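# Carry a glass beaker of vials between two lab benches

## Task

Pick up the glass beaker holding vials from the shelved bench by the door and set it on the work surface of the shelved bench by the window. It fails if the beaker or any vial reaches the floor, if any glass breaks (a drop of more than a few centimetres or a hard knock will break it), or if the robot topples or finishes leaning. At the end the robot must have released the beaker and backed away, and the beaker must stay put without the robot's support.

## Robot and tools

ROBOT. A Hello Robot Stretch 4: an omni-wheel base, one vertical lift on a mast, one telescoping arm reaching forward from the lift, a three-joint wrist (yaw, pitch, roll) and a two-finger gripper. It stands about 1.6 m tall; the base rim lies within 0.23 m of the base origin. There is a single arm, so joint targets are given by name, not as per-arm lists.

FRAMES. Base frame: origin on the floor below the base centre, x ahead, y to the left, z up. hand_pose is reported in this frame and marks a point between the open fingertips; with all wrist joints at zero its axes line up with the base frame. Its printed position may be somewhat off. The odometry frame is where the base frame was when the scene began. base_odometry heading runs -3.142 to 3.142, positive to the left; it counts wheel turns only, so slip looks like travel.

execute_actions. Argument "actions": a list holding exactly one action, or empty (an empty list just reports state and images). Optional "cameras": a list of names from head_camera, head_left_camera, head_right_camera, wrist_camera, or "all"; omitted or null means all, [] means none. An action contains "base", "joints" or both, plus optional "pace" and "contact_limits"; alternatively it contains only {"end_of_arm": "enable_torque"}, which re-powers any wrist or gripper motor that shut itself off.
- "base": exactly one key, each a relative move from the base's last reported position, not a pose. translate_m: straight travel in metres, forward positive, -2 to 2. strafe_m: sideways metres, left positive, -2 to 2. rotate_rad: turn in place in radians, counter-clockwise (left) positive, -3.2 to 3.2.
- "joints": absolute targets by name. lift_m 0 to 1.2 (metres of lift height); arm_m 0 to 0.55 (metres of extension); wrist_yaw_rad -1.134 to 4.276 (0 points ahead, positive turns left, 3.14 is stowed; beyond 3.4 the arm may block it); wrist_pitch_rad -1.117 to 4.259 (0 level, 1.57 pointing down); wrist_roll_rad -1.117 to 4.259 (0 keeps fingers side by side; positive spins clockwise viewed from behind); gripper_m -0.038 to 0.141 (metres of fingertip gap; below 0 the tips press together). Completion tolerances: ±0.004 for lift, arm and gripper, ±0.02 yaw and roll, ±0.05 pitch. An over-range joint target is clipped and flagged; any other bad value or unknown key rejects the call with no motion.
- "pace": "slow", "default", "fast" or "max"; base speed up to 0.1/0.3/0.4/0.6 m/s and turn rate 1/2/3/4 rad/s respectively, further reduced when the lift is above 0.2 m.
- "contact_limits": currently only arm_m, from 0 (gentlest) to 0.75 (firmest), default 0.5; the arm halts when it pushes past this.
Motions within one action start together. A joint or the base left out may still be driving toward an older target. Each action is capped at 15 s. If a result reports a stop, any later calls in that same reply are skipped.

wait: {"seconds": 0 to 10}; commands nothing and returns state and images. zoom_image: {"camera": name, "region": [x0, y0, x1, y1]} in pixels of that camera's latest full image, top-left origin, at most 504 by 504. read_manual only returns licence text. finished_scene: {"scene": n} closes the current scene for good and reports success; call it only once the beaker rests unsupported on the target bench and the gripper has withdrawn.

RESULT LINES. base_status and joint_status: "done"; "off_target" (stopped short, may still push); "contact_stop_at_<key>" (blocked; that part goes slack, so a lift may sag under load or wheels roll); "limit_stop_at_<name>", e.g. own_body (self-collision guard; lift and arm may go slack) or tilt (leaning over 6 degrees; lift, arm and wheels go limp until upright); "time_out"; "torque_fault" (a wrist or gripper motor overloaded and went limp; send enable_torque). After any of these the old target is dropped. on_its_own describes things not commanded in this call; "held at" is a held target, not a position. lidar_m: 12 horizontal distances in metres, 30-degree sectors starting straight ahead and going counter-clockwise (4th left, 7th behind, 10th right); "-" means nothing seen or closer than 0.25 m; glass and thin legs may be missed, table tops are seen. wrist_depth_mm: 7x7 grid, 100 to 2000 mm, glass omitted. turned_by_wheels vs turned_by_imu differing by over about 0.1 rad signals a collision or slip. base_tilt in degrees (forward/right positive) has a fixed bias up to about 1.5. motor_effort: percent of maximum, bracket is the peak of the last action; wheel values positive mean turning right.

CAMERAS. head_camera looks forward and down from the mast top; head_left_camera and head_right_camera are fisheyes aimed more steeply down, showing base and arm; wrist_camera looks along the fingers with tips near the image bottom. Turn the base to look elsewhere.

GRIPPING AND SAFETY. Command a gap smaller than the object width to grasp; a deeper squeeze grips harder and pulls the object inward. Gripper readings do not prove a hold; a clear gripper effort change does, at targets of 0 or more. A wrist holding over about 2 kg level, or pressed into something, will fault. If fingertips jam on a surface below, raise the lift. At scene start, lift_m 0.4 with wrist_yaw_rad 0 unfolds the wrist. Avoid tipping: with over 1 kg held, keep arm_m at or below 0.2 when driving or turning, and avoid fast paces; strong pushes or pulls, especially with the gripper high, can also tip it. Lower the glass gently to the surface, use low arm contact limits near the benches, and never release it above the surface. Loose objects may occasionally get nudged by outside forces.

Each tool is called after ">>>" as name(argument=value, ...) on one line, values as JSON.

## Session

>>> execute_actions(actions=[])

Scene clock: 0.00 s.
base_odometry: x=+0.000 y=+0.000 heading=+0.000 (m, m, rad; odometry frame)
turned_by_wheels: +0.000 (rad since the last result)
turned_by_imu: +0.000 (rad since the last result)
base_tilt: forward=+0.7 right=-0.3 (deg)
lidar_m: 1.76 1.83 1.16 1.09 1.14 1.53 1.40 1.47 1.66 1.57 1.75 1.86
base_status: not commanded
joint_positions: lift_m=+0.175 arm_m=-0.001 wrist_yaw_rad=+3.116 wrist_pitch_rad=+0.021 wrist_roll_rad=-0.010 gripper_m=+0.057
joint_status: not commanded
motor_effort: lift_m=+20 arm_m=+0 wrist_yaw_rad=+2 wrist_pitch_rad=-7 wrist_roll_rad=+1 gripper_m=-3 wheel_0=+0 wheel_1=+0 wheel_2=+0 (%)
hand_pose: x=-0.1165 y=+0.0948 z=+0.3473 quat_wxyz=(+0.013, -0.011, -0.005, +1.000) (m; base frame)
wrist_depth_mm: 233 201 - - - - - / - 146 257 - - - - / - 114 143 - - - - / - 116 142 - - - - / 142 140 259 - - - - / 206 - 1921 1537 1281 1464 1336 / 208 1160 931 960 854 842 917
pictures: head_camera, head_left_camera, head_right_camera, wrist_camera
Images, in order (width x height): head_camera 420x560, head_left_camera 420x672, head_right_camera 420x672, wrist_camera 616x392.

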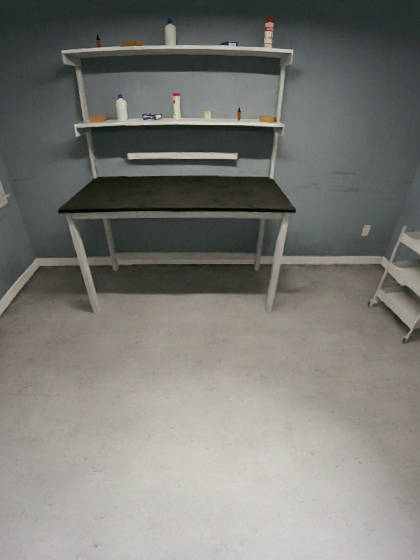

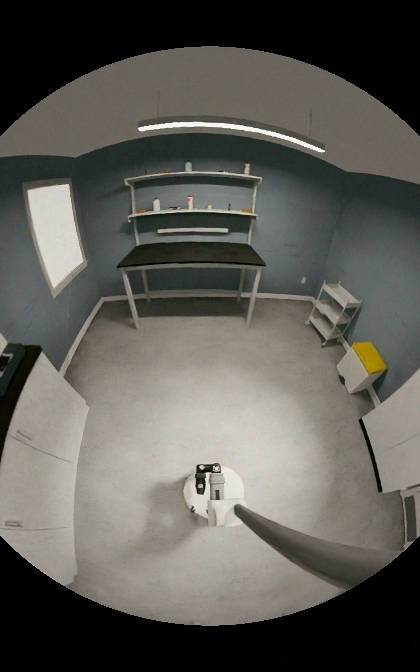

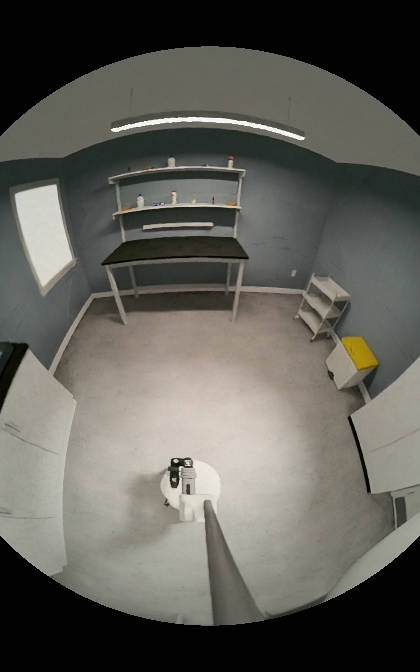

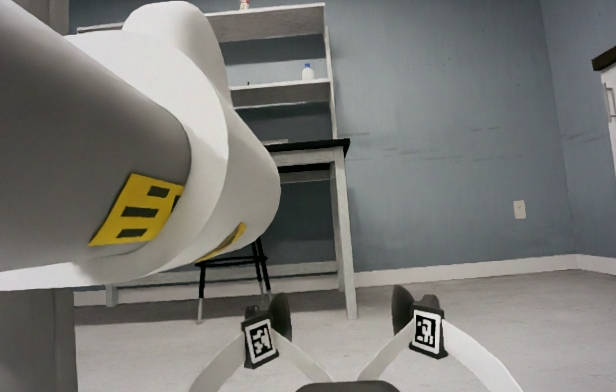

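>>> execute_actions(actions=[{"base":{"rotate_rad":3.14},"joints":{"lift_m":0.4,"wrist_yaw_rad":0},"pace":"fast"}])

Scene clock: 4.07 s.
base_odometry: x=+0.000 y=+0.000 heading=+3.140 (m, m, rad; odometry frame)
turned_by_wheels: +3.140 (rad since the last result)
turned_by_imu: +3.209 (rad since the last result)
base_tilt: forward=+0.6 right=-0.3 (deg)
lidar_m: 1.38 1.46 1.63 1.54 1.77 1.85 1.86 1.87 1.17 1.11 1.12 1.53
base_status: done
joint_positions: lift_m=+0.400 arm_m=-0.001 wrist_yaw_rad=+0.001 wrist_pitch_rad=+0.021 wrist_roll_rad=-0.010 gripper_m=+0.057
joint_status: all done
motor_effort: lift_m=+24(28) arm_m=+0(1) wrist_yaw_rad=+0(8) wrist_pitch_rad=-6(6) wrist_roll_rad=+1(0) gripper_m=-2(4) wheel_0=-1(9) wheel_1=+0(8) wheel_2=+0(11) (%)
hand_pose: x=+0.4581 y=-0.0872 z=+0.5718 quat_wxyz=(+1.000, -0.005, +0.011, +0.000) (m; base frame)
wrist_depth_mm: - 1863 1863 1921 - 1921 1921 / - - - - 1921 1921 1863 / - - - 1983 1863 1863 1808 / - - 1808 1205 1863 1863 1808 / - - 1983 1863 1921 1863 1808 / - 1921 1808 1808 1138 1756 1808 / 1863 1756 1397 1430 1255 1281 1430
pictures: head_camera, head_left_camera, head_right_camera, wrist_camera
camera_calibration (this result's frames):
wrist_camera: T_world_to_cam=[[0.0475833, -0.99318, -0.106436, -0.0313604], [0.0303267, 0.107944, -0.993694, 0.633698], [0.998407, 0.0440554, 0.0352562, -0.25047], [0, 0, 0, 1]] pos_world=[0.232345, -0.0885158, 0.635195]
Images, in order (width x height): head_camera 420x560, head_left_camera 420x672, head_right_camera 420x672, wrist_camera 616x392.

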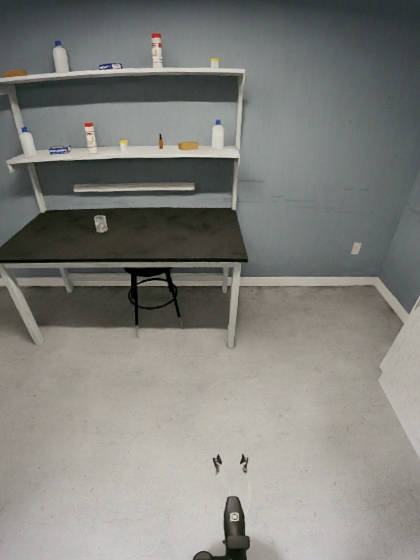

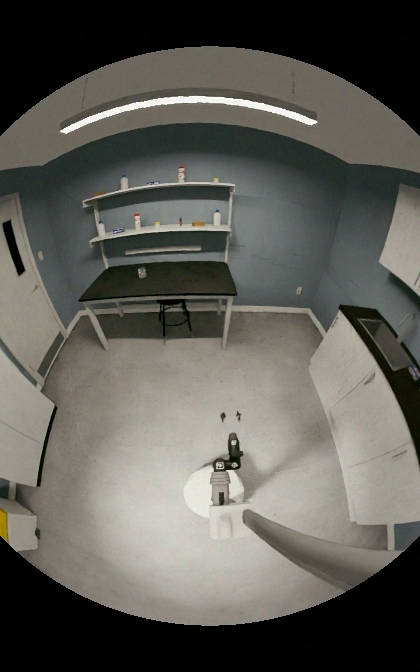

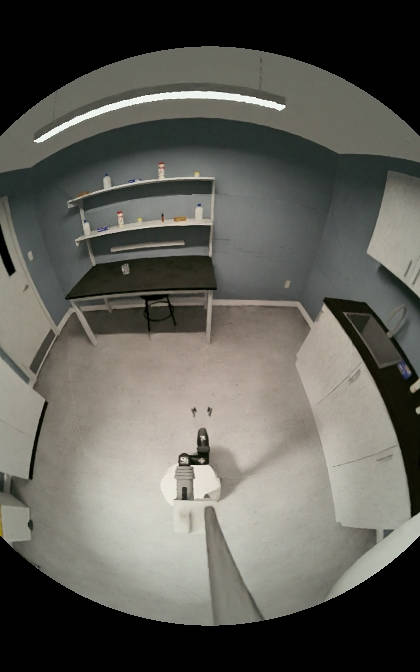

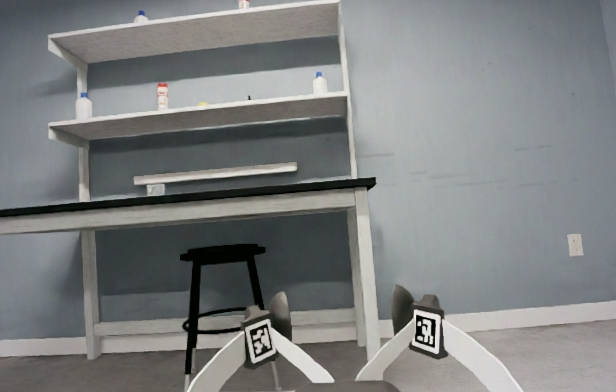

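>>> zoom_image(camera="head_camera", region=[40, 180, 160, 260])

Region (40, 180, 160, 260) of head_camera's 420x560 image, scaled by 4.200, with more detail than that image has.

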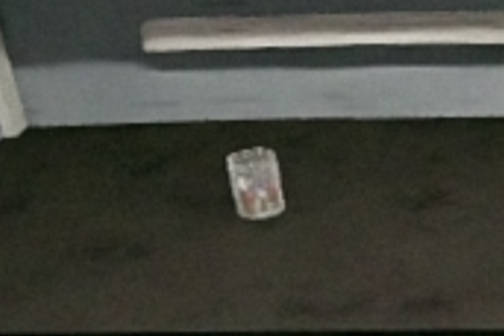

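>>> execute_actions(actions=[{"base":{"strafe_m":0.85},"joints":{"lift_m":0.62}}], cameras=["head_camera"])

>>> execute_actions(actions=[{"base":{"translate_m":0.9}}], cameras=["head_camera","wrist_camera"])

Scene clock: 29.83 s.
base_odometry: x=-0.001 y=-0.850 heading=+3.140 (m, m, rad; odometry frame)
turned_by_wheels: +0.000 (rad since the last result)
turned_by_imu: +0.002 (rad since the last result)
base_tilt: forward=+0.6 right=-0.3 (deg)
lidar_m: 1.37 1.44 0.77 0.71 0.73 1.08 1.82 1.87 2.08 1.95 2.02 1.45
base_status: done
joint_positions: lift_m=+0.620 arm_m=-0.001 wrist_yaw_rad=+0.000 wrist_pitch_rad=+0.021 wrist_roll_rad=-0.010 gripper_m=+0.057
joint_status: all done
motor_effort: lift_m=+24(26) arm_m=+0(0) wrist_yaw_rad=+2(1) wrist_pitch_rad=-6(5) wrist_roll_rad=+1(1) gripper_m=-4(3) wheel_0=+1(9) wheel_1=-1(9) wheel_2=+0(0) (%)
hand_pose: x=+0.4581 y=-0.0874 z=+0.7917 quat_wxyz=(+1.000, -0.005, +0.011, +0.000) (m; base frame)
wrist_depth_mm: 1661 - - - 1921 1863 1808 / 1661 - - 1808 1921 1921 1863 / 1661 - 1921 1921 1921 1863 1808 / 1618 - 1921 1863 1808 1863 1863 / 1537 1983 1756 1160 1308 1308 1118 / 1576 1921 1863 1808 1430 1808 1808 / 1537 1863 1182 1756 1708 1618 1708
pictures: head_camera
Images, in order (width x height): head_camera 420x560.

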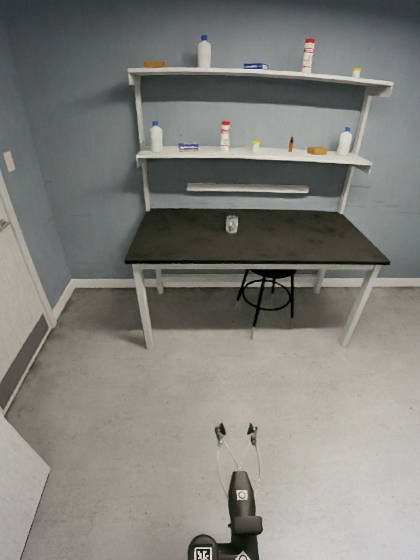

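Scene clock: 34.33 s.
base_odometry: x=-0.901 y=-0.849 heading=+3.140 (m, m, rad; odometry frame)
turned_by_wheels: +0.000 (rad since the last result)
turned_by_imu: -0.003 (rad since the last result)
base_tilt: forward=+0.7 right=-0.3 (deg)
lidar_m: 0.49 0.51 1.24 1.18 0.80 1.01 2.65 2.91 2.03 1.95 0.72 0.53
base_status: done
joint_positions: lift_m=+0.620 arm_m=-0.001 wrist_yaw_rad=+0.000 wrist_pitch_rad=+0.021 wrist_roll_rad=-0.010 gripper_m=+0.057
joint_status: not commanded
motor_effort: lift_m=+25(25) arm_m=+0(1) wrist_yaw_rad=+2(2) wrist_pitch_rad=-5(6) wrist_roll_rad=+2(3) gripper_m=-3(4) wheel_0=+1(6) wheel_1=+2(5) wheel_2=+1(10) (%)
hand_pose: x=+0.4581 y=-0.0874 z=+0.7917 quat_wxyz=(+1.000, -0.005, +0.011, +0.000) (m; base frame)
wrist_depth_mm: 1118 1098 1078 1060 1042 778 778 / 1098 842 854 891 960 991 1008 / 1098 1060 1042 1042 1042 1008 1008 / 1060 1042 1060 1042 1025 991 991 / 1060 1060 1025 1025 842 741 647 / 488 452 415 368 290 327 306 / 276 260 252 251 247 244 243
pictures: head_camera, wrist_camera
camera_calibration (this result's frames):
wrist_camera: T_world_to_cam=[[0.0470528, -0.993206, -0.106436, -0.00785934], [0.0303843, 0.107928, -0.993694, 0.852256], [0.99843, 0.0435221, 0.0352562, -0.258229], [0, 0, 0, 1]] pos_world=[0.232298, -0.0885493, 0.85515]
Images, in order (width x height): head_camera 420x560, wrist_camera 616x392.

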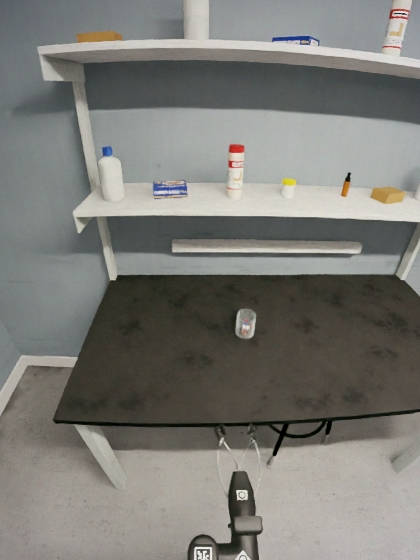

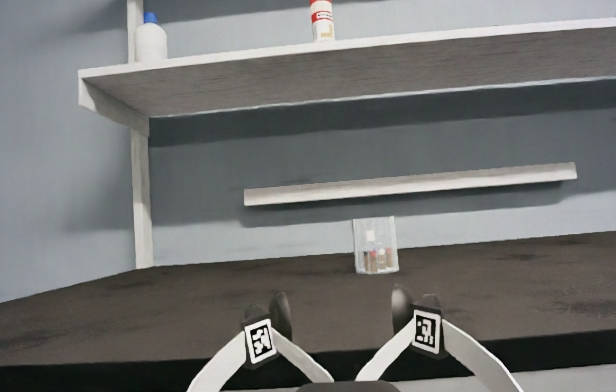

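>>> execute_actions(actions=[{"base":{"strafe_m":-0.05},"joints":{"gripper_m":0.141,"arm_m":0.2}}], cameras=["head_camera","wrist_camera"])

Scene clock: 62.80 s.
base_odometry: x=-0.901 y=-0.799 heading=+3.140 (m, m, rad; odometry frame)
turned_by_wheels: +0.000 (rad since the last result)
turned_by_imu: +0.001 (rad since the last result)
base_tilt: forward=+0.5 right=-0.3 (deg)
lidar_m: 0.49 0.50 0.68 1.22 0.85 1.08 2.78 2.91 1.98 1.88 0.74 0.54
base_status: done
joint_positions: lift_m=+0.620 arm_m=+0.197 wrist_yaw_rad=-0.005 wrist_pitch_rad=+0.022 wrist_roll_rad=-0.009 gripper_m=+0.141
joint_status: all done
on_its_own: wrist_yaw_rad is at rest, and its effort (+17) is outside its rest range (-13 to +13)
motor_effort: lift_m=+24(25) arm_m=+14(14) wrist_yaw_rad=+17(16) wrist_pitch_rad=-9(7) wrist_roll_rad=+1(2) gripper_m=+0(4) wheel_0=+3(8) wheel_1=+1(9) wheel_2=-6(4) (%)
hand_pose: x=+0.6563 y=-0.0888 z=+0.7915 quat_wxyz=(+1.000, -0.005, +0.011, -0.002) (m; base frame)
wrist_depth_mm: 591 603 615 647 668 691 723 / 723 820 866 854 842 831 842 / 866 866 854 854 831 831 820 / 854 854 842 842 820 820 809 / 854 842 842 820 831 707 621 / 473 439 394 373 343 195 298 / 268 246 200 208 183 189 208
pictures: head_camera, wrist_camera
camera_calibration (this result's frames):
wrist_camera: T_world_to_cam=[[0.0419988, -0.993418, -0.106572, -0.0152335], [0.0300298, 0.107873, -0.993711, 0.8464], [0.998666, 0.0385344, 0.0343627, -0.455961], [0, 0, 0, 1]] pos_world=[0.430575, -0.0888666, 0.855122]
Images, in order (width x height): head_camera 420x560, wrist_camera 616x392.

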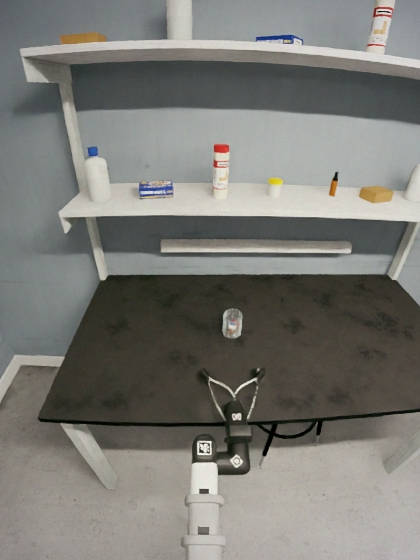

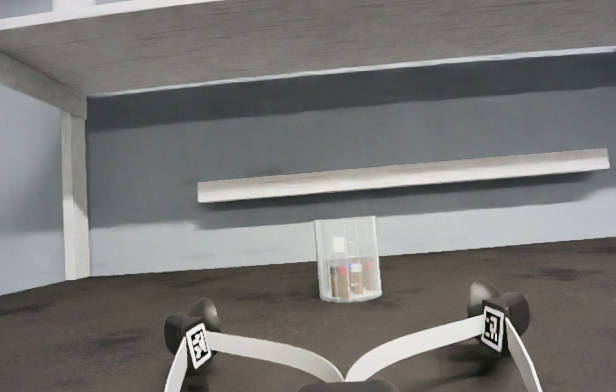

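>>> execute_actions(actions=[{"joints":{"lift_m":0.64,"arm_m":0.33}}], cameras=["wrist_camera"])

Scene clock: 67.53 s.
base_odometry: x=-0.901 y=-0.799 heading=+3.140 (m, m, rad; odometry frame)
turned_by_wheels: +0.000 (rad since the last result)
turned_by_imu: +0.017 (rad since the last result)
base_tilt: forward=+0.6 right=-0.2 (deg)
lidar_m: 0.48 0.50 1.29 1.22 0.85 1.11 2.84 2.95 1.99 1.90 0.71 0.53
base_status: not commanded
joint_positions: lift_m=+0.626 arm_m=+0.199 wrist_yaw_rad=-0.007 wrist_pitch_rad=+0.024 wrist_roll_rad=-0.010 gripper_m=+0.141
joint_status: lift_m contact_stop_at_arm_m (moved +0.006 of +0.020); arm_m contact_stop (moved +0.002 of +0.133)
on_its_own: lift_m is held at +0.626, not at your +0.640, since a contact_stop; arm_m is slack since a contact_stop (your +0.330 is given up); wrist_yaw_rad is at rest, and its effort (+21) is outside its rest range (-13 to +13)
motor_effort: lift_m=+21(26) arm_m=+0(25) wrist_yaw_rad=+21(49) wrist_pitch_rad=-16(35) wrist_roll_rad=+0(1) gripper_m=+0(1) wheel_0=+1(5) wheel_1=+1(5) wheel_2=-7(15) (%)
hand_pose: x=+0.6582 y=-0.0894 z=+0.7972 quat_wxyz=(+1.000, -0.005, +0.012, -0.003) (m; base frame)
wrist_depth_mm: 591 585 615 647 661 691 715 / 732 809 854 854 842 820 820 / 878 866 854 842 831 820 820 / 878 866 854 842 820 809 809 / 866 854 842 820 820 723 640 / 488 459 410 389 362 195 315 / 282 259 210 220 193 199 217
pictures: wrist_camera
camera_calibration (this result's frames):
wrist_camera: T_world_to_cam=[[0.039926, -0.993527, -0.106345, -0.0140573], [0.0279447, 0.107498, -0.993812, 0.85351], [0.998812, 0.0367072, 0.0320558, -0.45643], [0, 0, 0, 1]] pos_world=[0.432598, -0.0889626, 0.861365]
Images, in order (width x height): wrist_camera 616x392.

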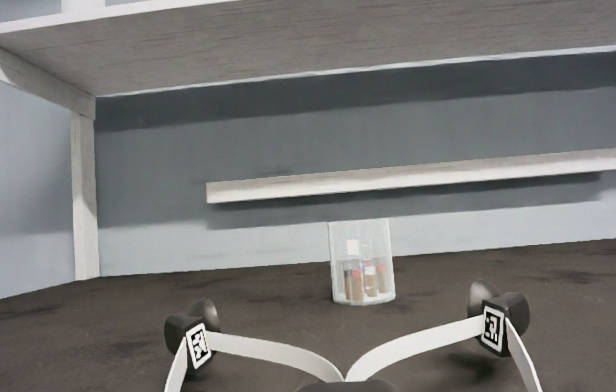

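>>> execute_actions(actions=[{"joints":{"lift_m":0.645}}], cameras=[])

>>> execute_actions(actions=[{"joints":{"arm_m":0.33}}], cameras=["wrist_camera"])

Scene clock: 70.33 s.
base_odometry: x=-0.901 y=-0.799 heading=+3.140 (m, m, rad; odometry frame)
turned_by_wheels: +0.000 (rad since the last result)
turned_by_imu: +0.001 (rad since the last result)
base_tilt: forward=+0.7 right=-0.3 (deg)
lidar_m: 0.49 0.50 1.31 1.22 0.86 1.11 2.87 2.98 1.99 1.89 0.73 0.54
base_status: not commanded
joint_positions: lift_m=+0.645 arm_m=+0.199 wrist_yaw_rad=-0.001 wrist_pitch_rad=+0.021 wrist_roll_rad=-0.010 gripper_m=+0.141
joint_status: all done
on_its_own: arm_m is held at +0.199, not at your +0.330, since a contact_stop
motor_effort: lift_m=+25(27) arm_m=+0(0) wrist_yaw_rad=+4(22) wrist_pitch_rad=-7(17) wrist_roll_rad=+0(1) gripper_m=+0(1) wheel_0=+1(1) wheel_1=+0(2) wheel_2=-1(7) (%)
hand_pose: x=+0.6587 y=-0.0876 z=+0.8166 quat_wxyz=(+1.000, -0.005, +0.011, +0.000) (m; base frame)
wrist_depth_mm: 597 597 585 591 621 640 676 / 683 759 809 842 842 842 809 / 878 878 854 866 831 820 809 / 878 866 854 831 809 798 798 / 878 854 854 820 809 798 788 / 609 559 508 480 421 195 387 / 345 317 256 268 236 243 257
pictures: none
No camera images: the call's "cameras" was empty. Leave "cameras" out to get every camera's image.

Scene clock: 71.77 s.
base_odometry: x=-0.901 y=-0.799 heading=+3.140 (m, m, rad; odometry frame)
turned_by_wheels: +0.000 (rad since the last result)
turned_by_imu: +0.000 (rad since the last result)
base_tilt: forward=+0.6 right=-0.3 (deg)
lidar_m: 0.49 0.50 1.29 1.22 0.85 1.13 2.86 2.96 1.99 1.89 0.74 0.50
base_status: not commanded
joint_positions: lift_m=+0.645 arm_m=+0.329 wrist_yaw_rad=+0.000 wrist_pitch_rad=+0.021 wrist_roll_rad=-0.010 gripper_m=+0.141
joint_status: all done
motor_effort: lift_m=+26(26) arm_m=+8(7) wrist_yaw_rad=+2(3) wrist_pitch_rad=-8(7) wrist_roll_rad=+1(2) gripper_m=-2(1) wheel_0=+1(1) wheel_1=+1(1) wheel_2=-1(1) (%)
hand_pose: x=+0.7880 y=-0.0874 z=+0.8166 quat_wxyz=(+1.000, -0.005, +0.011, +0.000) (m; base frame)
wrist_depth_mm: 544 554 574 603 615 634 676 / 683 741 732 741 715 699 691 / 750 741 723 715 707 699 683 / 723 741 723 707 691 683 676 / 741 741 715 699 691 683 668 / 603 564 504 477 399 195 384 / 343 314 255 266 234 242 257
pictures: wrist_camera
camera_calibration (this result's frames):
wrist_camera: T_world_to_cam=[[0.0469549, -0.993236, -0.106198, -0.0208762], [0.0303281, 0.107684, -0.993722, 0.867047], [0.998437, 0.0434393, 0.0351792, -0.58843], [0, 0, 0, 1]] pos_world=[0.562194, -0.0885411, 0.880088]
Images, in order (width x height): wrist_camera 616x392.

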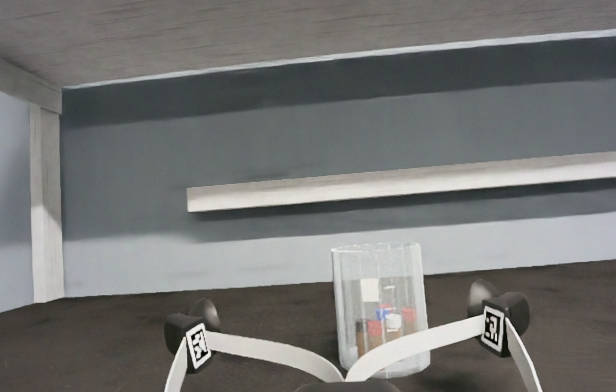

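>>> execute_actions(actions=[{"joints":{"arm_m":0.385},"pace":"slow"}], cameras=["wrist_camera"])

Scene clock: 77.70 s.
base_odometry: x=-0.901 y=-0.799 heading=+3.140 (m, m, rad; odometry frame)
turned_by_wheels: +0.000 (rad since the last result)
turned_by_imu: +0.001 (rad since the last result)
base_tilt: forward=+0.8 right=-0.2 (deg)
lidar_m: 0.49 0.50 1.29 1.22 0.85 1.10 2.87 2.95 2.00 1.88 0.73 0.51
base_status: not commanded
joint_positions: lift_m=+0.645 arm_m=+0.384 wrist_yaw_rad=+0.000 wrist_pitch_rad=+0.021 wrist_roll_rad=-0.010 gripper_m=+0.141
joint_status: all done
motor_effort: lift_m=+25(25) arm_m=+8(7) wrist_yaw_rad=+2(3) wrist_pitch_rad=-6(7) wrist_roll_rad=+2(1) gripper_m=+0(1) wheel_0=+1(1) wheel_1=+1(0) wheel_2=-1(1) (%)
hand_pose: x=+0.8430 y=-0.0874 z=+0.8166 quat_wxyz=(+1.000, -0.005, +0.011, +0.000) (m; base frame)
wrist_depth_mm: 544 554 574 609 621 647 647 / 668 699 691 668 661 654 640 / 699 691 668 661 647 640 634 / 683 668 609 603 640 627 627 / 676 668 661 654 640 634 627 / 603 559 508 477 404 194 382 / 342 315 254 266 204 241 257
pictures: wrist_camera
camera_calibration (this result's frames):
wrist_camera: T_world_to_cam=[[0.0469549, -0.993236, -0.106198, -0.0234579], [0.0303281, 0.107684, -0.993722, 0.86538], [0.998436, 0.0434393, 0.0351793, -0.643325], [0, 0, 0, 1]] pos_world=[0.617175, -0.0885411, 0.880088]
Images, in order (width x height): wrist_camera 616x392.

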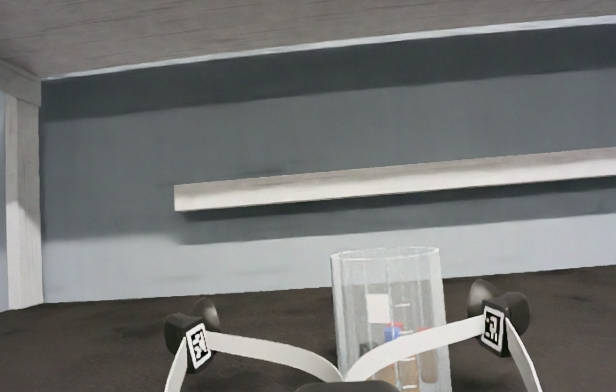

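>>> execute_actions(actions=[{"joints":{"gripper_m":0.03}}], cameras=["wrist_camera"])

Scene clock: 83.33 s.
base_odometry: x=-0.901 y=-0.799 heading=+3.140 (m, m, rad; odometry frame)
turned_by_wheels: +0.000 (rad since the last result)
turned_by_imu: +0.001 (rad since the last result)
base_tilt: forward=+0.5 right=-0.4 (deg)
lidar_m: 0.49 0.49 1.29 1.22 0.86 1.10 2.83 2.95 1.98 1.88 0.69 0.50
base_status: not commanded
joint_positions: lift_m=+0.645 arm_m=+0.384 wrist_yaw_rad=+0.000 wrist_pitch_rad=+0.021 wrist_roll_rad=-0.010 gripper_m=+0.030
joint_status: all done
motor_effort: lift_m=+25(26) arm_m=+8(8) wrist_yaw_rad=+2(2) wrist_pitch_rad=-7(4) wrist_roll_rad=+2(1) gripper_m=-18(19) wheel_0=+2(1) wheel_1=+1(1) wheel_2=-1(1) (%)
hand_pose: x=+0.8430 y=-0.0874 z=+0.8166 quat_wxyz=(+1.000, -0.005, +0.011, +0.000) (m; base frame)
wrist_depth_mm: 539 554 574 597 621 654 640 / 676 691 691 676 668 661 647 / 691 683 676 668 654 634 634 / 676 691 615 603 640 640 627 / 683 668 654 647 640 627 621 / 603 559 517 375 208 404 382 / 342 315 183 213 232 224 255
pictures: wrist_camera
camera_calibration (this result's frames):
wrist_camera: T_world_to_cam=[[0.0469548, -0.993236, -0.106198, -0.0234581], [0.0303283, 0.107684, -0.993722, 0.86538], [0.998437, 0.0434392, 0.0351794, -0.643328], [0, 0, 0, 1]] pos_world=[0.617179, -0.0885411, 0.880088]
Images, in order (width x height): wrist_camera 616x392.

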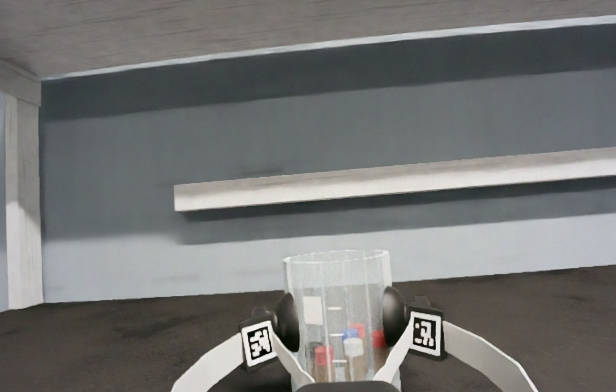

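Gripped. Lift, then retract.

>>> execute_actions(actions=[{"joints":{"lift_m":0.70}}], cameras=[])

>>> execute_actions(actions=[{"joints":{"arm_m":0.0}}], cameras=["wrist_camera","head_camera"])

Scene clock: 86.77 s.
base_odometry: x=-0.901 y=-0.799 heading=+3.140 (m, m, rad; odometry frame)
turned_by_wheels: +0.000 (rad since the last result)
turned_by_imu: +0.001 (rad since the last result)
base_tilt: forward=+0.7 right=-0.3 (deg)
lidar_m: 0.48 0.52 1.28 1.22 0.85 1.13 2.86 2.96 1.99 1.88 0.72 0.50
base_status: not commanded
joint_positions: lift_m=+0.700 arm_m=+0.384 wrist_yaw_rad=+0.000 wrist_pitch_rad=+0.023 wrist_roll_rad=-0.010 gripper_m=+0.030
joint_status: all done
motor_effort: lift_m=+26(25) arm_m=+8(8) wrist_yaw_rad=+2(2) wrist_pitch_rad=-8(9) wrist_roll_rad=+2(0) gripper_m=-19(18) wheel_0=+1(1) wheel_1=+1(1) wheel_2=-1(1) (%)
hand_pose: x=+0.8429 y=-0.0874 z=+0.8712 quat_wxyz=(+1.000, -0.005, +0.011, +0.000) (m; base frame)
wrist_depth_mm: 459 469 484 500 517 535 569 / 603 634 683 668 654 654 640 / 691 676 676 661 661 640 640 / 691 683 668 654 647 634 564 / 676 676 647 647 640 621 627 / 676 668 654 549 208 585 549 / 500 466 183 213 231 329 382
pictures: none
No camera images: the call's "cameras" was empty. Leave "cameras" out to get every camera's image.

Scene clock: 89.00 s.
base_odometry: x=-0.901 y=-0.799 heading=+3.140 (m, m, rad; odometry frame)
turned_by_wheels: +0.000 (rad since the last result)
turned_by_imu: +0.001 (rad since the last result)
base_tilt: forward=+0.6 right=-0.3 (deg)
lidar_m: 0.48 0.52 1.30 1.22 0.86 1.10 2.86 2.96 1.98 1.89 0.72 0.51
base_status: not commanded
joint_positions: lift_m=+0.700 arm_m=+0.001 wrist_yaw_rad=+0.000 wrist_pitch_rad=+0.023 wrist_roll_rad=-0.010 gripper_m=+0.030
joint_status: all done
motor_effort: lift_m=+26(26) arm_m=-7(8) wrist_yaw_rad=+2(1) wrist_pitch_rad=-11(11) wrist_roll_rad=+1(2) gripper_m=-19(18) wheel_0=+1(1) wheel_1=+0(1) wheel_2=-1(1) (%)
hand_pose: x=+0.4607 y=-0.0874 z=+0.8711 quat_wxyz=(+1.000, -0.005, +0.011, +0.000) (m; base frame)
wrist_depth_mm: 1118 1098 1078 1060 1042 1042 1008 / 1118 866 1078 842 831 831 788 / 1098 917 1042 1042 1042 1025 991 / 1078 1078 1060 1008 991 991 960 / 1060 1042 1025 1042 991 1008 960 / 1060 820 759 559 209 597 559 / 508 469 183 213 231 332 387
pictures: head_camera, wrist_camera
camera_calibration (this result's frames):
wrist_camera: T_world_to_cam=[[0.0467178, -0.993239, -0.106277, 0.000438249], [0.0286713, 0.107682, -0.993772, 0.931916], [0.998497, 0.0433797, 0.0335081, -0.26212], [0, 0, 0, 1]] pos_world=[0.234986, -0.0885449, 0.934942]
Images, in order (width x height): head_camera 420x560, wrist_camera 616x392.

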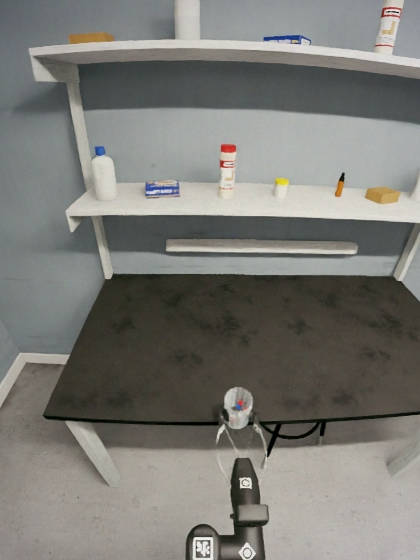

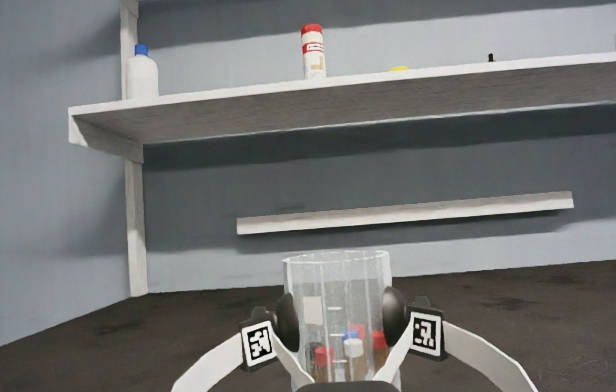

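>>> execute_actions(actions=[{"base":{"rotate_rad":3.06}}], cameras=["head_camera"])

Scene clock: 96.70 s.
base_odometry: x=-0.901 y=-0.799 heading=-0.083 (m, m, rad; odometry frame)
turned_by_wheels: +3.060 (rad since the last result)
turned_by_imu: +3.127 (rad since the last result)
base_tilt: forward=+0.6 right=-0.3 (deg)
lidar_m: 2.48 2.73 2.02 1.88 0.76 0.54 0.47 0.52 0.66 1.23 0.86 1.05
base_status: done
joint_positions: lift_m=+0.700 arm_m=+0.001 wrist_yaw_rad=+0.000 wrist_pitch_rad=+0.023 wrist_roll_rad=-0.010 gripper_m=+0.030
joint_status: not commanded
motor_effort: lift_m=+26(26) arm_m=-7(8) wrist_yaw_rad=+1(1) wrist_pitch_rad=-14(10) wrist_roll_rad=+2(1) gripper_m=-19(19) wheel_0=-1(7) wheel_1=-1(7) wheel_2=+0(7) (%)
hand_pose: x=+0.4607 y=-0.0874 z=+0.8711 quat_wxyz=(+1.000, -0.005, +0.011, +0.000) (m; base frame)
wrist_depth_mm: - - - - - - 878 / - - - - - - 891 / - - - - - - 931 / - - - - - - 931 / - - - - - - 931 / - - - - 208 1921 1308 / - - 182 213 232 1255 1255
pictures: head_camera
Images, in order (width x height): head_camera 420x560.

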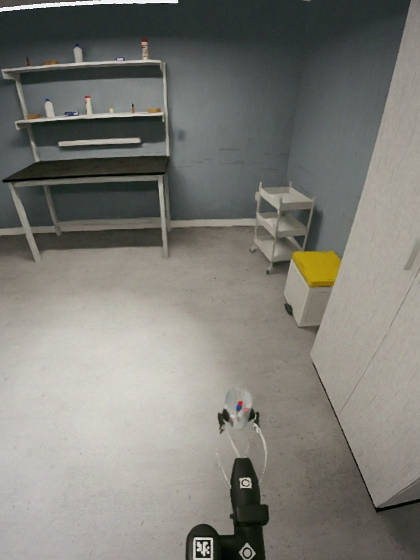

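>>> execute_actions(actions=[{"base":{"translate_m":1.7},"pace":"fast"}], cameras=[])

>>> execute_actions(actions=[{"base":{"strafe_m":0.75},"pace":"fast"}], cameras=["head_camera"])

Scene clock: 105.97 s.
base_odometry: x=+0.793 y=-0.939 heading=-0.083 (m, m, rad; odometry frame)
turned_by_wheels: +0.000 (rad since the last result)
turned_by_imu: -0.006 (rad since the last result)
base_tilt: forward=+0.7 right=-0.4 (deg)
lidar_m: 1.78 1.02 1.27 2.04 2.09 2.39 2.29 1.01 0.79 0.69 0.71 0.91
base_status: done
joint_positions: lift_m=+0.700 arm_m=+0.001 wrist_yaw_rad=+0.000 wrist_pitch_rad=+0.023 wrist_roll_rad=-0.010 gripper_m=+0.030
joint_status: not commanded
motor_effort: lift_m=+26(25) arm_m=-7(8) wrist_yaw_rad=+2(1) wrist_pitch_rad=-11(11) wrist_roll_rad=+2(1) gripper_m=-18(18) wheel_0=-1(6) wheel_1=+2(6) wheel_2=+0(15) (%)
hand_pose: x=+0.4606 y=-0.0874 z=+0.8711 quat_wxyz=(+1.000, -0.005, +0.011, +0.000) (m; base frame)
wrist_depth_mm: 1464 1464 1576 1576 1618 1618 1281 / 1537 1537 1537 1537 1576 1576 1281 / 1464 1537 1537 1537 1537 1576 1281 / 1537 1537 1537 1537 1537 1537 1308 / 768 1078 1537 1537 1499 1537 1308 / 1464 1499 1464 1499 208 1537 768 / 1464 1499 183 213 233 820 1366
pictures: none
No camera images: the call's "cameras" was empty. Leave "cameras" out to get every camera's image.

Scene clock: 109.03 s.
base_odometry: x=+0.855 y=-0.192 heading=-0.083 (m, m, rad; odometry frame)
turned_by_wheels: +0.000 (rad since the last result)
turned_by_imu: +0.001 (rad since the last result)
base_tilt: forward=+0.5 right=-0.3 (deg)
lidar_m: 0.90 0.92 1.22 1.30 1.31 1.71 2.44 2.31 1.48 1.44 1.52 0.98
base_status: done
joint_positions: lift_m=+0.700 arm_m=+0.001 wrist_yaw_rad=+0.000 wrist_pitch_rad=+0.023 wrist_roll_rad=-0.010 gripper_m=+0.030
joint_status: not commanded
motor_effort: lift_m=+26(26) arm_m=-7(8) wrist_yaw_rad=+2(2) wrist_pitch_rad=-11(11) wrist_roll_rad=-1(0) gripper_m=-18(19) wheel_0=+1(10) wheel_1=-2(11) wheel_2=-1(1) (%)
hand_pose: x=+0.4606 y=-0.0874 z=+0.8712 quat_wxyz=(+1.000, -0.005, +0.011, +0.000) (m; base frame)
wrist_depth_mm: 1499 1537 1537 1499 1537 1537 1537 / 1464 1464 1464 1499 1464 1499 1537 / 1464 1499 1464 1464 1499 1499 1499 / 1464 1464 1430 1430 1464 1499 1464 / 707 715 699 707 715 1464 1464 / 1397 1397 1430 1464 209 1430 1464 / 1430 1397 182 213 232 683 1397
pictures: head_camera
Images, in order (width x height): head_camera 420x560.

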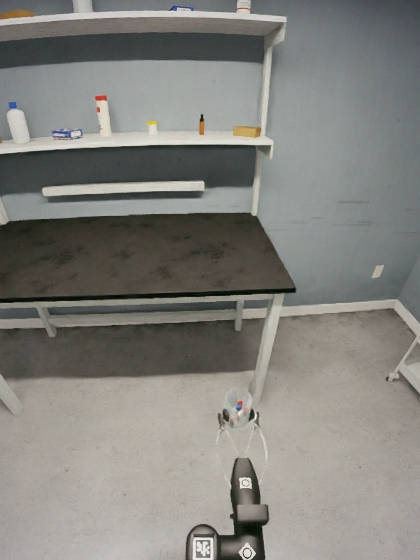

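>>> execute_actions(actions=[{"base":{"strafe_m":0.3}}], cameras=["head_camera","wrist_camera"])

Scene clock: 119.40 s.
base_odometry: x=+0.880 y=+0.107 heading=-0.083 (m, m, rad; odometry frame)
turned_by_wheels: +0.000 (rad since the last result)
turned_by_imu: +0.001 (rad since the last result)
base_tilt: forward=+0.6 right=-0.3 (deg)
lidar_m: 0.87 0.89 1.18 1.13 0.99 1.31 2.33 2.35 1.82 1.72 1.80 0.95
base_status: done
joint_positions: lift_m=+0.700 arm_m=+0.001 wrist_yaw_rad=+0.000 wrist_pitch_rad=+0.023 wrist_roll_rad=-0.010 gripper_m=+0.030
joint_status: not commanded
motor_effort: lift_m=+25(25) arm_m=-7(7) wrist_yaw_rad=+2(2) wrist_pitch_rad=-13(10) wrist_roll_rad=+0(2) gripper_m=-19(17) wheel_0=-1(9) wheel_1=+0(9) wheel_2=-1(1) (%)
hand_pose: x=+0.4606 y=-0.0874 z=+0.8712 quat_wxyz=(+1.000, -0.005, +0.011, +0.000) (m; base frame)
wrist_depth_mm: 1464 1499 1464 1499 1499 1499 1537 / 1464 1499 1464 1308 1366 1464 1499 / 1366 1430 1464 1397 1464 1430 1464 / 1464 1430 1430 1430 1430 1430 1464 / 683 683 683 683 691 691 691 / 1366 1397 1397 1397 208 1397 1397 / 1336 1397 182 213 231 1255 1397
pictures: head_camera, wrist_camera
camera_calibration (this result's frames):
wrist_camera: T_world_to_cam=[[0.0467998, -0.993235, -0.106275, 0.00043473], [0.0287035, 0.107684, -0.993771, 0.932016], [0.998492, 0.0434578, 0.033549, -0.262136], [0, 0, 0, 1]] pos_world=[0.234968, -0.08854, 0.935051]
Images, in order (width x height): head_camera 420x560, wrist_camera 616x392.

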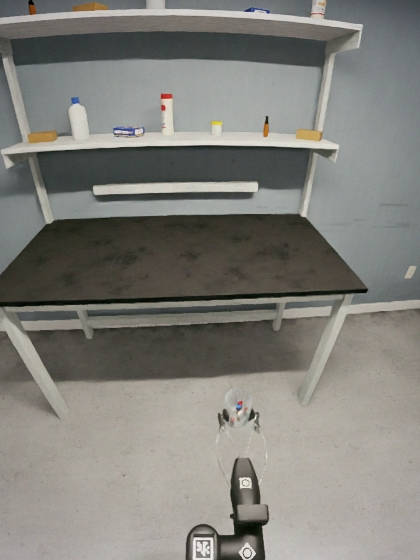

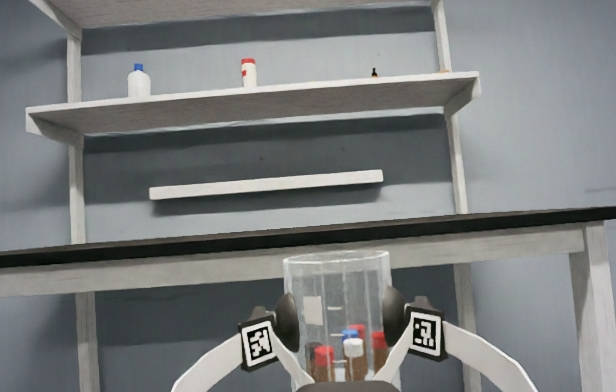

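>>> execute_actions(actions=[{"base":{"translate_m":0.42},"joints":{"lift_m":0.84}}], cameras=["head_camera","wrist_camera"])

Scene clock: 129.13 s.
base_odometry: x=+1.299 y=+0.072 heading=-0.083 (m, m, rad; odometry frame)
turned_by_wheels: +0.000 (rad since the last result)
turned_by_imu: +0.000 (rad since the last result)
base_tilt: forward=+0.5 right=-0.2 (deg)
lidar_m: 0.47 0.47 0.63 1.62 1.20 1.33 2.95 2.81 1.93 1.65 0.74 0.50
base_status: done
joint_positions: lift_m=+0.840 arm_m=+0.001 wrist_yaw_rad=+0.000 wrist_pitch_rad=+0.023 wrist_roll_rad=-0.010 gripper_m=+0.030
joint_status: all done
motor_effort: lift_m=+25(27) arm_m=-8(7) wrist_yaw_rad=+2(2) wrist_pitch_rad=-8(10) wrist_roll_rad=+1(2) gripper_m=-17(19) wheel_0=+0(6) wheel_1=+1(6) wheel_2=+2(9) (%)
hand_pose: x=+0.4606 y=-0.0874 z=+1.0112 quat_wxyz=(+1.000, -0.005, +0.011, +0.000) (m; base frame)
wrist_depth_mm: 1042 1060 1078 1078 1060 1078 1078 / 854 1060 820 820 842 798 1078 / 960 1042 1042 1042 1060 1060 1060 / 1025 1042 1042 1025 1042 1060 1042 / 1008 1008 1008 1025 1025 1025 1042 / 831 768 723 517 209 559 521 / 477 439 183 213 232 309 362
pictures: head_camera, wrist_camera
camera_calibration (this result's frames):
wrist_camera: T_world_to_cam=[[0.0469063, -0.99323, -0.106273, 0.0152851], [0.0287311, 0.107688, -0.99377, 1.07106], [0.998486, 0.0435607, 0.0335878, -0.266868], [0, 0, 0, 1]] pos_world=[0.234974, -0.0885335, 1.07498]
Images, in order (width x height): head_camera 420x560, wrist_camera 616x392.

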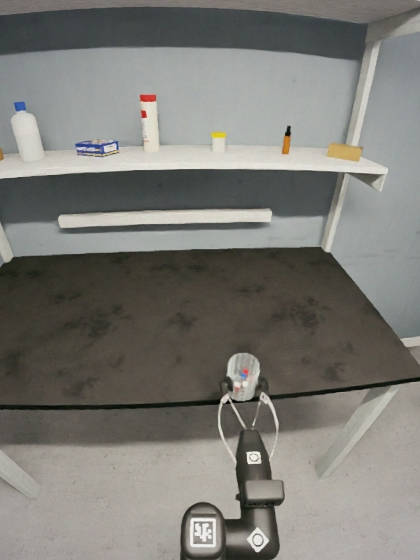

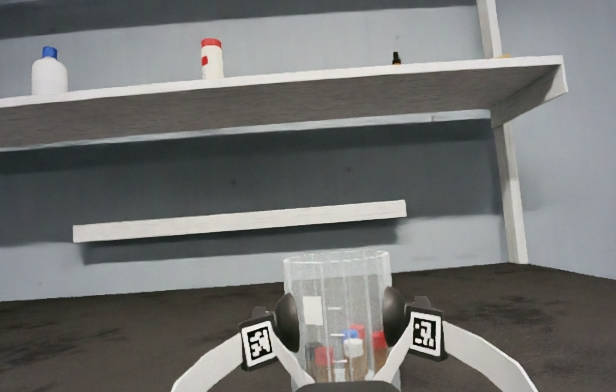

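>>> execute_actions(actions=[{"joints":{"arm_m":0.2}}], cameras=[])

>>> execute_actions(actions=[{"joints":{"lift_m":0.803},"pace":"slow"}], cameras=["wrist_camera"])

Scene clock: 136.33 s.
base_odometry: x=+1.299 y=+0.072 heading=-0.083 (m, m, rad; odometry frame)
turned_by_wheels: +0.000 (rad since the last result)
turned_by_imu: +0.001 (rad since the last result)
base_tilt: forward=+0.6 right=-0.3 (deg)
lidar_m: 0.47 0.47 0.63 1.62 1.20 1.35 2.96 2.81 1.93 1.64 0.74 0.50
base_status: not commanded
joint_positions: lift_m=+0.840 arm_m=+0.199 wrist_yaw_rad=+0.000 wrist_pitch_rad=+0.023 wrist_roll_rad=-0.010 gripper_m=+0.030
joint_status: all done
motor_effort: lift_m=+26(26) arm_m=+7(8) wrist_yaw_rad=+1(3) wrist_pitch_rad=-9(11) wrist_roll_rad=+2(0) gripper_m=-18(19) wheel_0=+1(1) wheel_1=+1(1) wheel_2=+2(2) (%)
hand_pose: x=+0.6580 y=-0.0874 z=+1.0112 quat_wxyz=(+1.000, -0.005, +0.011, +0.000) (m; base frame)
wrist_depth_mm: 878 699 569 559 569 559 585 / 627 661 707 732 759 820 750 / 854 854 842 854 842 866 866 / 831 831 842 831 842 854 854 / 820 820 842 831 842 831 854 / 820 768 699 517 208 559 517 / 466 430 182 213 233 307 357
pictures: none
No camera images: the call's "cameras" was empty. Leave "cameras" out to get every camera's image.

Scene clock: 137.47 s.
base_odometry: x=+1.299 y=+0.072 heading=-0.083 (m, m, rad; odometry frame)
turned_by_wheels: +0.000 (rad since the last result)
turned_by_imu: +0.000 (rad since the last result)
base_tilt: forward=+0.6 right=-0.2 (deg)
lidar_m: 0.46 0.47 0.62 1.63 1.20 1.33 2.99 2.80 1.94 1.65 0.74 0.50
base_status: not commanded
joint_positions: lift_m=+0.803 arm_m=+0.199 wrist_yaw_rad=+0.000 wrist_pitch_rad=+0.023 wrist_roll_rad=-0.010 gripper_m=+0.030
joint_status: all done
motor_effort: lift_m=+15(26) arm_m=+8(8) wrist_yaw_rad=+2(2) wrist_pitch_rad=-11(8) wrist_roll_rad=+1(1) gripper_m=-19(19) wheel_0=+1(1) wheel_1=+1(1) wheel_2=+2(2) (%)
hand_pose: x=+0.6580 y=-0.0874 z=+0.9751 quat_wxyz=(+1.000, -0.005, +0.011, +0.000) (m; base frame)
wrist_depth_mm: 544 564 569 585 609 627 634 / 707 750 778 854 878 891 831 / 831 854 854 866 854 854 854 / 842 831 831 854 866 854 854 / 809 842 820 831 831 820 768 / 627 580 549 397 208 424 399 / 362 332 183 213 232 237 270
pictures: wrist_camera
camera_calibration (this result's frames):
wrist_camera: T_world_to_cam=[[0.0469035, -0.993231, -0.106269, 0.00218735], [0.0288166, 0.107687, -0.993767, 1.02946], [0.998484, 0.0435489, 0.0336724, -0.462768], [0, 0, 0, 1]] pos_world=[0.432298, -0.0885342, 1.03886]
Images, in order (width x height): wrist_camera 616x392.

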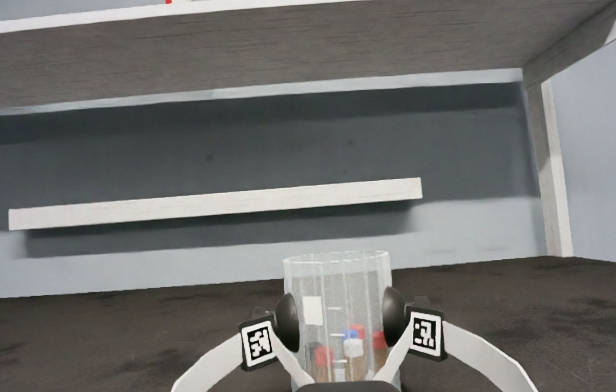

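>>> execute_actions(actions=[{"joints":{"gripper_m":0.141}}], cameras=["wrist_camera"])

>>> execute_actions(actions=[{"joints":{"arm_m":0.0}}], cameras=["wrist_camera","head_camera"])

Scene clock: 143.63 s.
base_odometry: x=+1.299 y=+0.072 heading=-0.083 (m, m, rad; odometry frame)
turned_by_wheels: +0.000 (rad since the last result)
turned_by_imu: +0.001 (rad since the last result)
base_tilt: forward=+0.6 right=-0.3 (deg)
lidar_m: 0.47 0.48 0.62 1.63 1.20 1.30 2.95 2.80 1.93 1.67 0.74 0.53
base_status: not commanded
joint_positions: lift_m=+0.803 arm_m=+0.199 wrist_yaw_rad=+0.000 wrist_pitch_rad=+0.022 wrist_roll_rad=-0.010 gripper_m=+0.141
joint_status: all done
motor_effort: lift_m=+14(15) arm_m=+8(7) wrist_yaw_rad=+1(2) wrist_pitch_rad=-6(10) wrist_roll_rad=+2(1) gripper_m=+1(21) wheel_0=+0(1) wheel_1=+0(1) wheel_2=+2(2) (%)
hand_pose: x=+0.6580 y=-0.0874 z=+0.9754 quat_wxyz=(+1.000, -0.005, +0.011, +0.000) (m; base frame)
wrist_depth_mm: 549 559 564 580 609 627 634 / 707 732 788 854 854 866 878 / 842 854 866 854 866 866 854 / 831 842 842 842 842 854 866 / 831 831 831 842 842 842 768 / 647 591 539 500 469 195 404 / 362 334 271 265 232 257 273
pictures: wrist_camera
camera_calibration (this result's frames):
wrist_camera: T_world_to_cam=[[0.0470277, -0.993231, -0.106214, 0.00208744], [0.029981, 0.107687, -0.993733, 1.029], [0.998444, 0.0435485, 0.0348424, -0.463903], [0, 0, 0, 1]] pos_world=[0.432232, -0.0885343, 1.03893]
Images, in order (width x height): wrist_camera 616x392.

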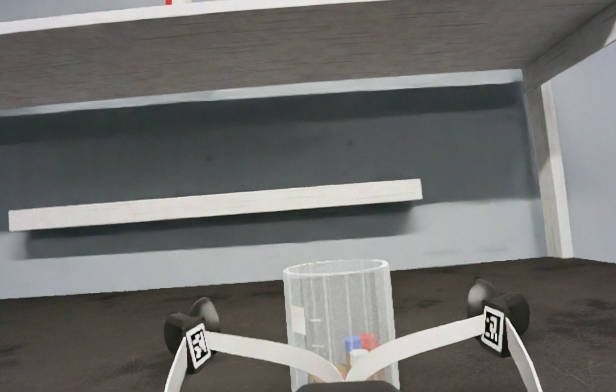

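Scene clock: 145.33 s.
base_odometry: x=+1.299 y=+0.072 heading=-0.083 (m, m, rad; odometry frame)
turned_by_wheels: +0.000 (rad since the last result)
turned_by_imu: +0.000 (rad since the last result)
base_tilt: forward=+0.6 right=-0.3 (deg)
lidar_m: 0.46 0.48 0.63 1.62 1.17 1.35 2.97 2.81 1.94 1.67 0.73 0.49
base_status: not commanded
joint_positions: lift_m=+0.803 arm_m=+0.001 wrist_yaw_rad=+0.000 wrist_pitch_rad=+0.021 wrist_roll_rad=-0.010 gripper_m=+0.141
joint_status: all done
motor_effort: lift_m=+15(15) arm_m=-8(9) wrist_yaw_rad=+2(1) wrist_pitch_rad=-5(8) wrist_roll_rad=+0(0) gripper_m=-1(2) wheel_0=+1(1) wheel_1=+1(1) wheel_2=+2(2) (%)
hand_pose: x=+0.4607 y=-0.0874 z=+0.9755 quat_wxyz=(+1.000, -0.005, +0.011, +0.000) (m; base frame)
wrist_depth_mm: 1060 1060 1078 1060 1098 1060 1078 / 820 809 820 809 866 891 1060 / 1025 1025 1042 1060 1060 1060 1042 / 1025 1025 1060 1025 1042 1060 1060 / 1025 1025 1025 1025 1025 946 1042 / 647 603 549 512 466 195 407 / 370 340 273 289 253 260 277
pictures: head_camera, wrist_camera
camera_calibration (this result's frames):
wrist_camera: T_world_to_cam=[[0.0469538, -0.993236, -0.106201, 0.0113654], [0.0302732, 0.107684, -0.993724, 1.03485], [0.998438, 0.0434441, 0.0351246, -0.267191], [0, 0, 0, 1]] pos_world=[0.234912, -0.0885408, 1.03895]
Images, in order (width x height): head_camera 420x560, wrist_camera 616x392.

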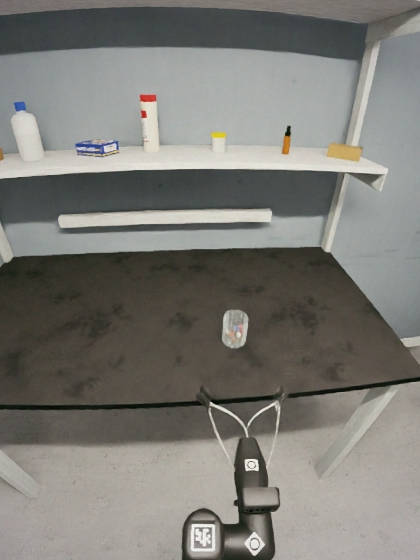

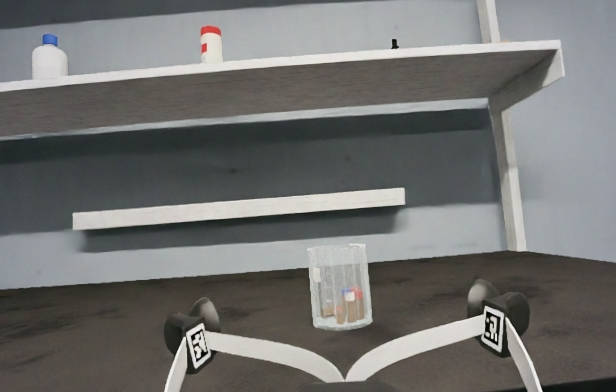

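Placed, and the gripper is clear. Back off slightly and finish.

>>> execute_actions(actions=[{"base":{"translate_m":-0.25},"pace":"fast"}], cameras=[])

>>> finished_scene(scene=1)

Scene clock: 149.43 s.
base_odometry: x=+1.049 y=+0.093 heading=-0.083 (m, m, rad; odometry frame)
turned_by_wheels: +0.000 (rad since the last result)
turned_by_imu: +0.003 (rad since the last result)
base_tilt: forward=+0.6 right=-0.3 (deg)
lidar_m: 0.70 0.72 0.94 1.61 1.05 1.32 2.52 2.55 1.84 1.71 1.72 0.77
base_status: done
joint_positions: lift_m=+0.803 arm_m=+0.001 wrist_yaw_rad=+0.000 wrist_pitch_rad=+0.021 wrist_roll_rad=-0.010 gripper_m=+0.141
joint_status: not commanded
motor_effort: lift_m=+16(15) arm_m=-8(8) wrist_yaw_rad=+1(1) wrist_pitch_rad=-7(8) wrist_roll_rad=+2(1) gripper_m=-1(1) wheel_0=+0(6) wheel_1=-1(6) wheel_2=-2(10) (%)
hand_pose: x=+0.4606 y=-0.0874 z=+0.9755 quat_wxyz=(+1.000, -0.005, +0.011, +0.000) (m; base frame)
wrist_depth_mm: 1255 1308 1308 1336 1336 1308 1336 / 1308 1281 1281 1308 1336 1308 1308 / 1118 1182 1281 1281 1281 1308 1308 / 1255 1281 1281 1281 1308 1281 1308 / 1255 1281 1255 1281 1205 1008 1255 / 647 603 549 517 517 195 517 / 512 517 517 512 512 1118 1255
pictures: none
No camera images: the call's "cameras" was empty. Leave "cameras" out to get every camera's image.

The scene is finished: the task was done.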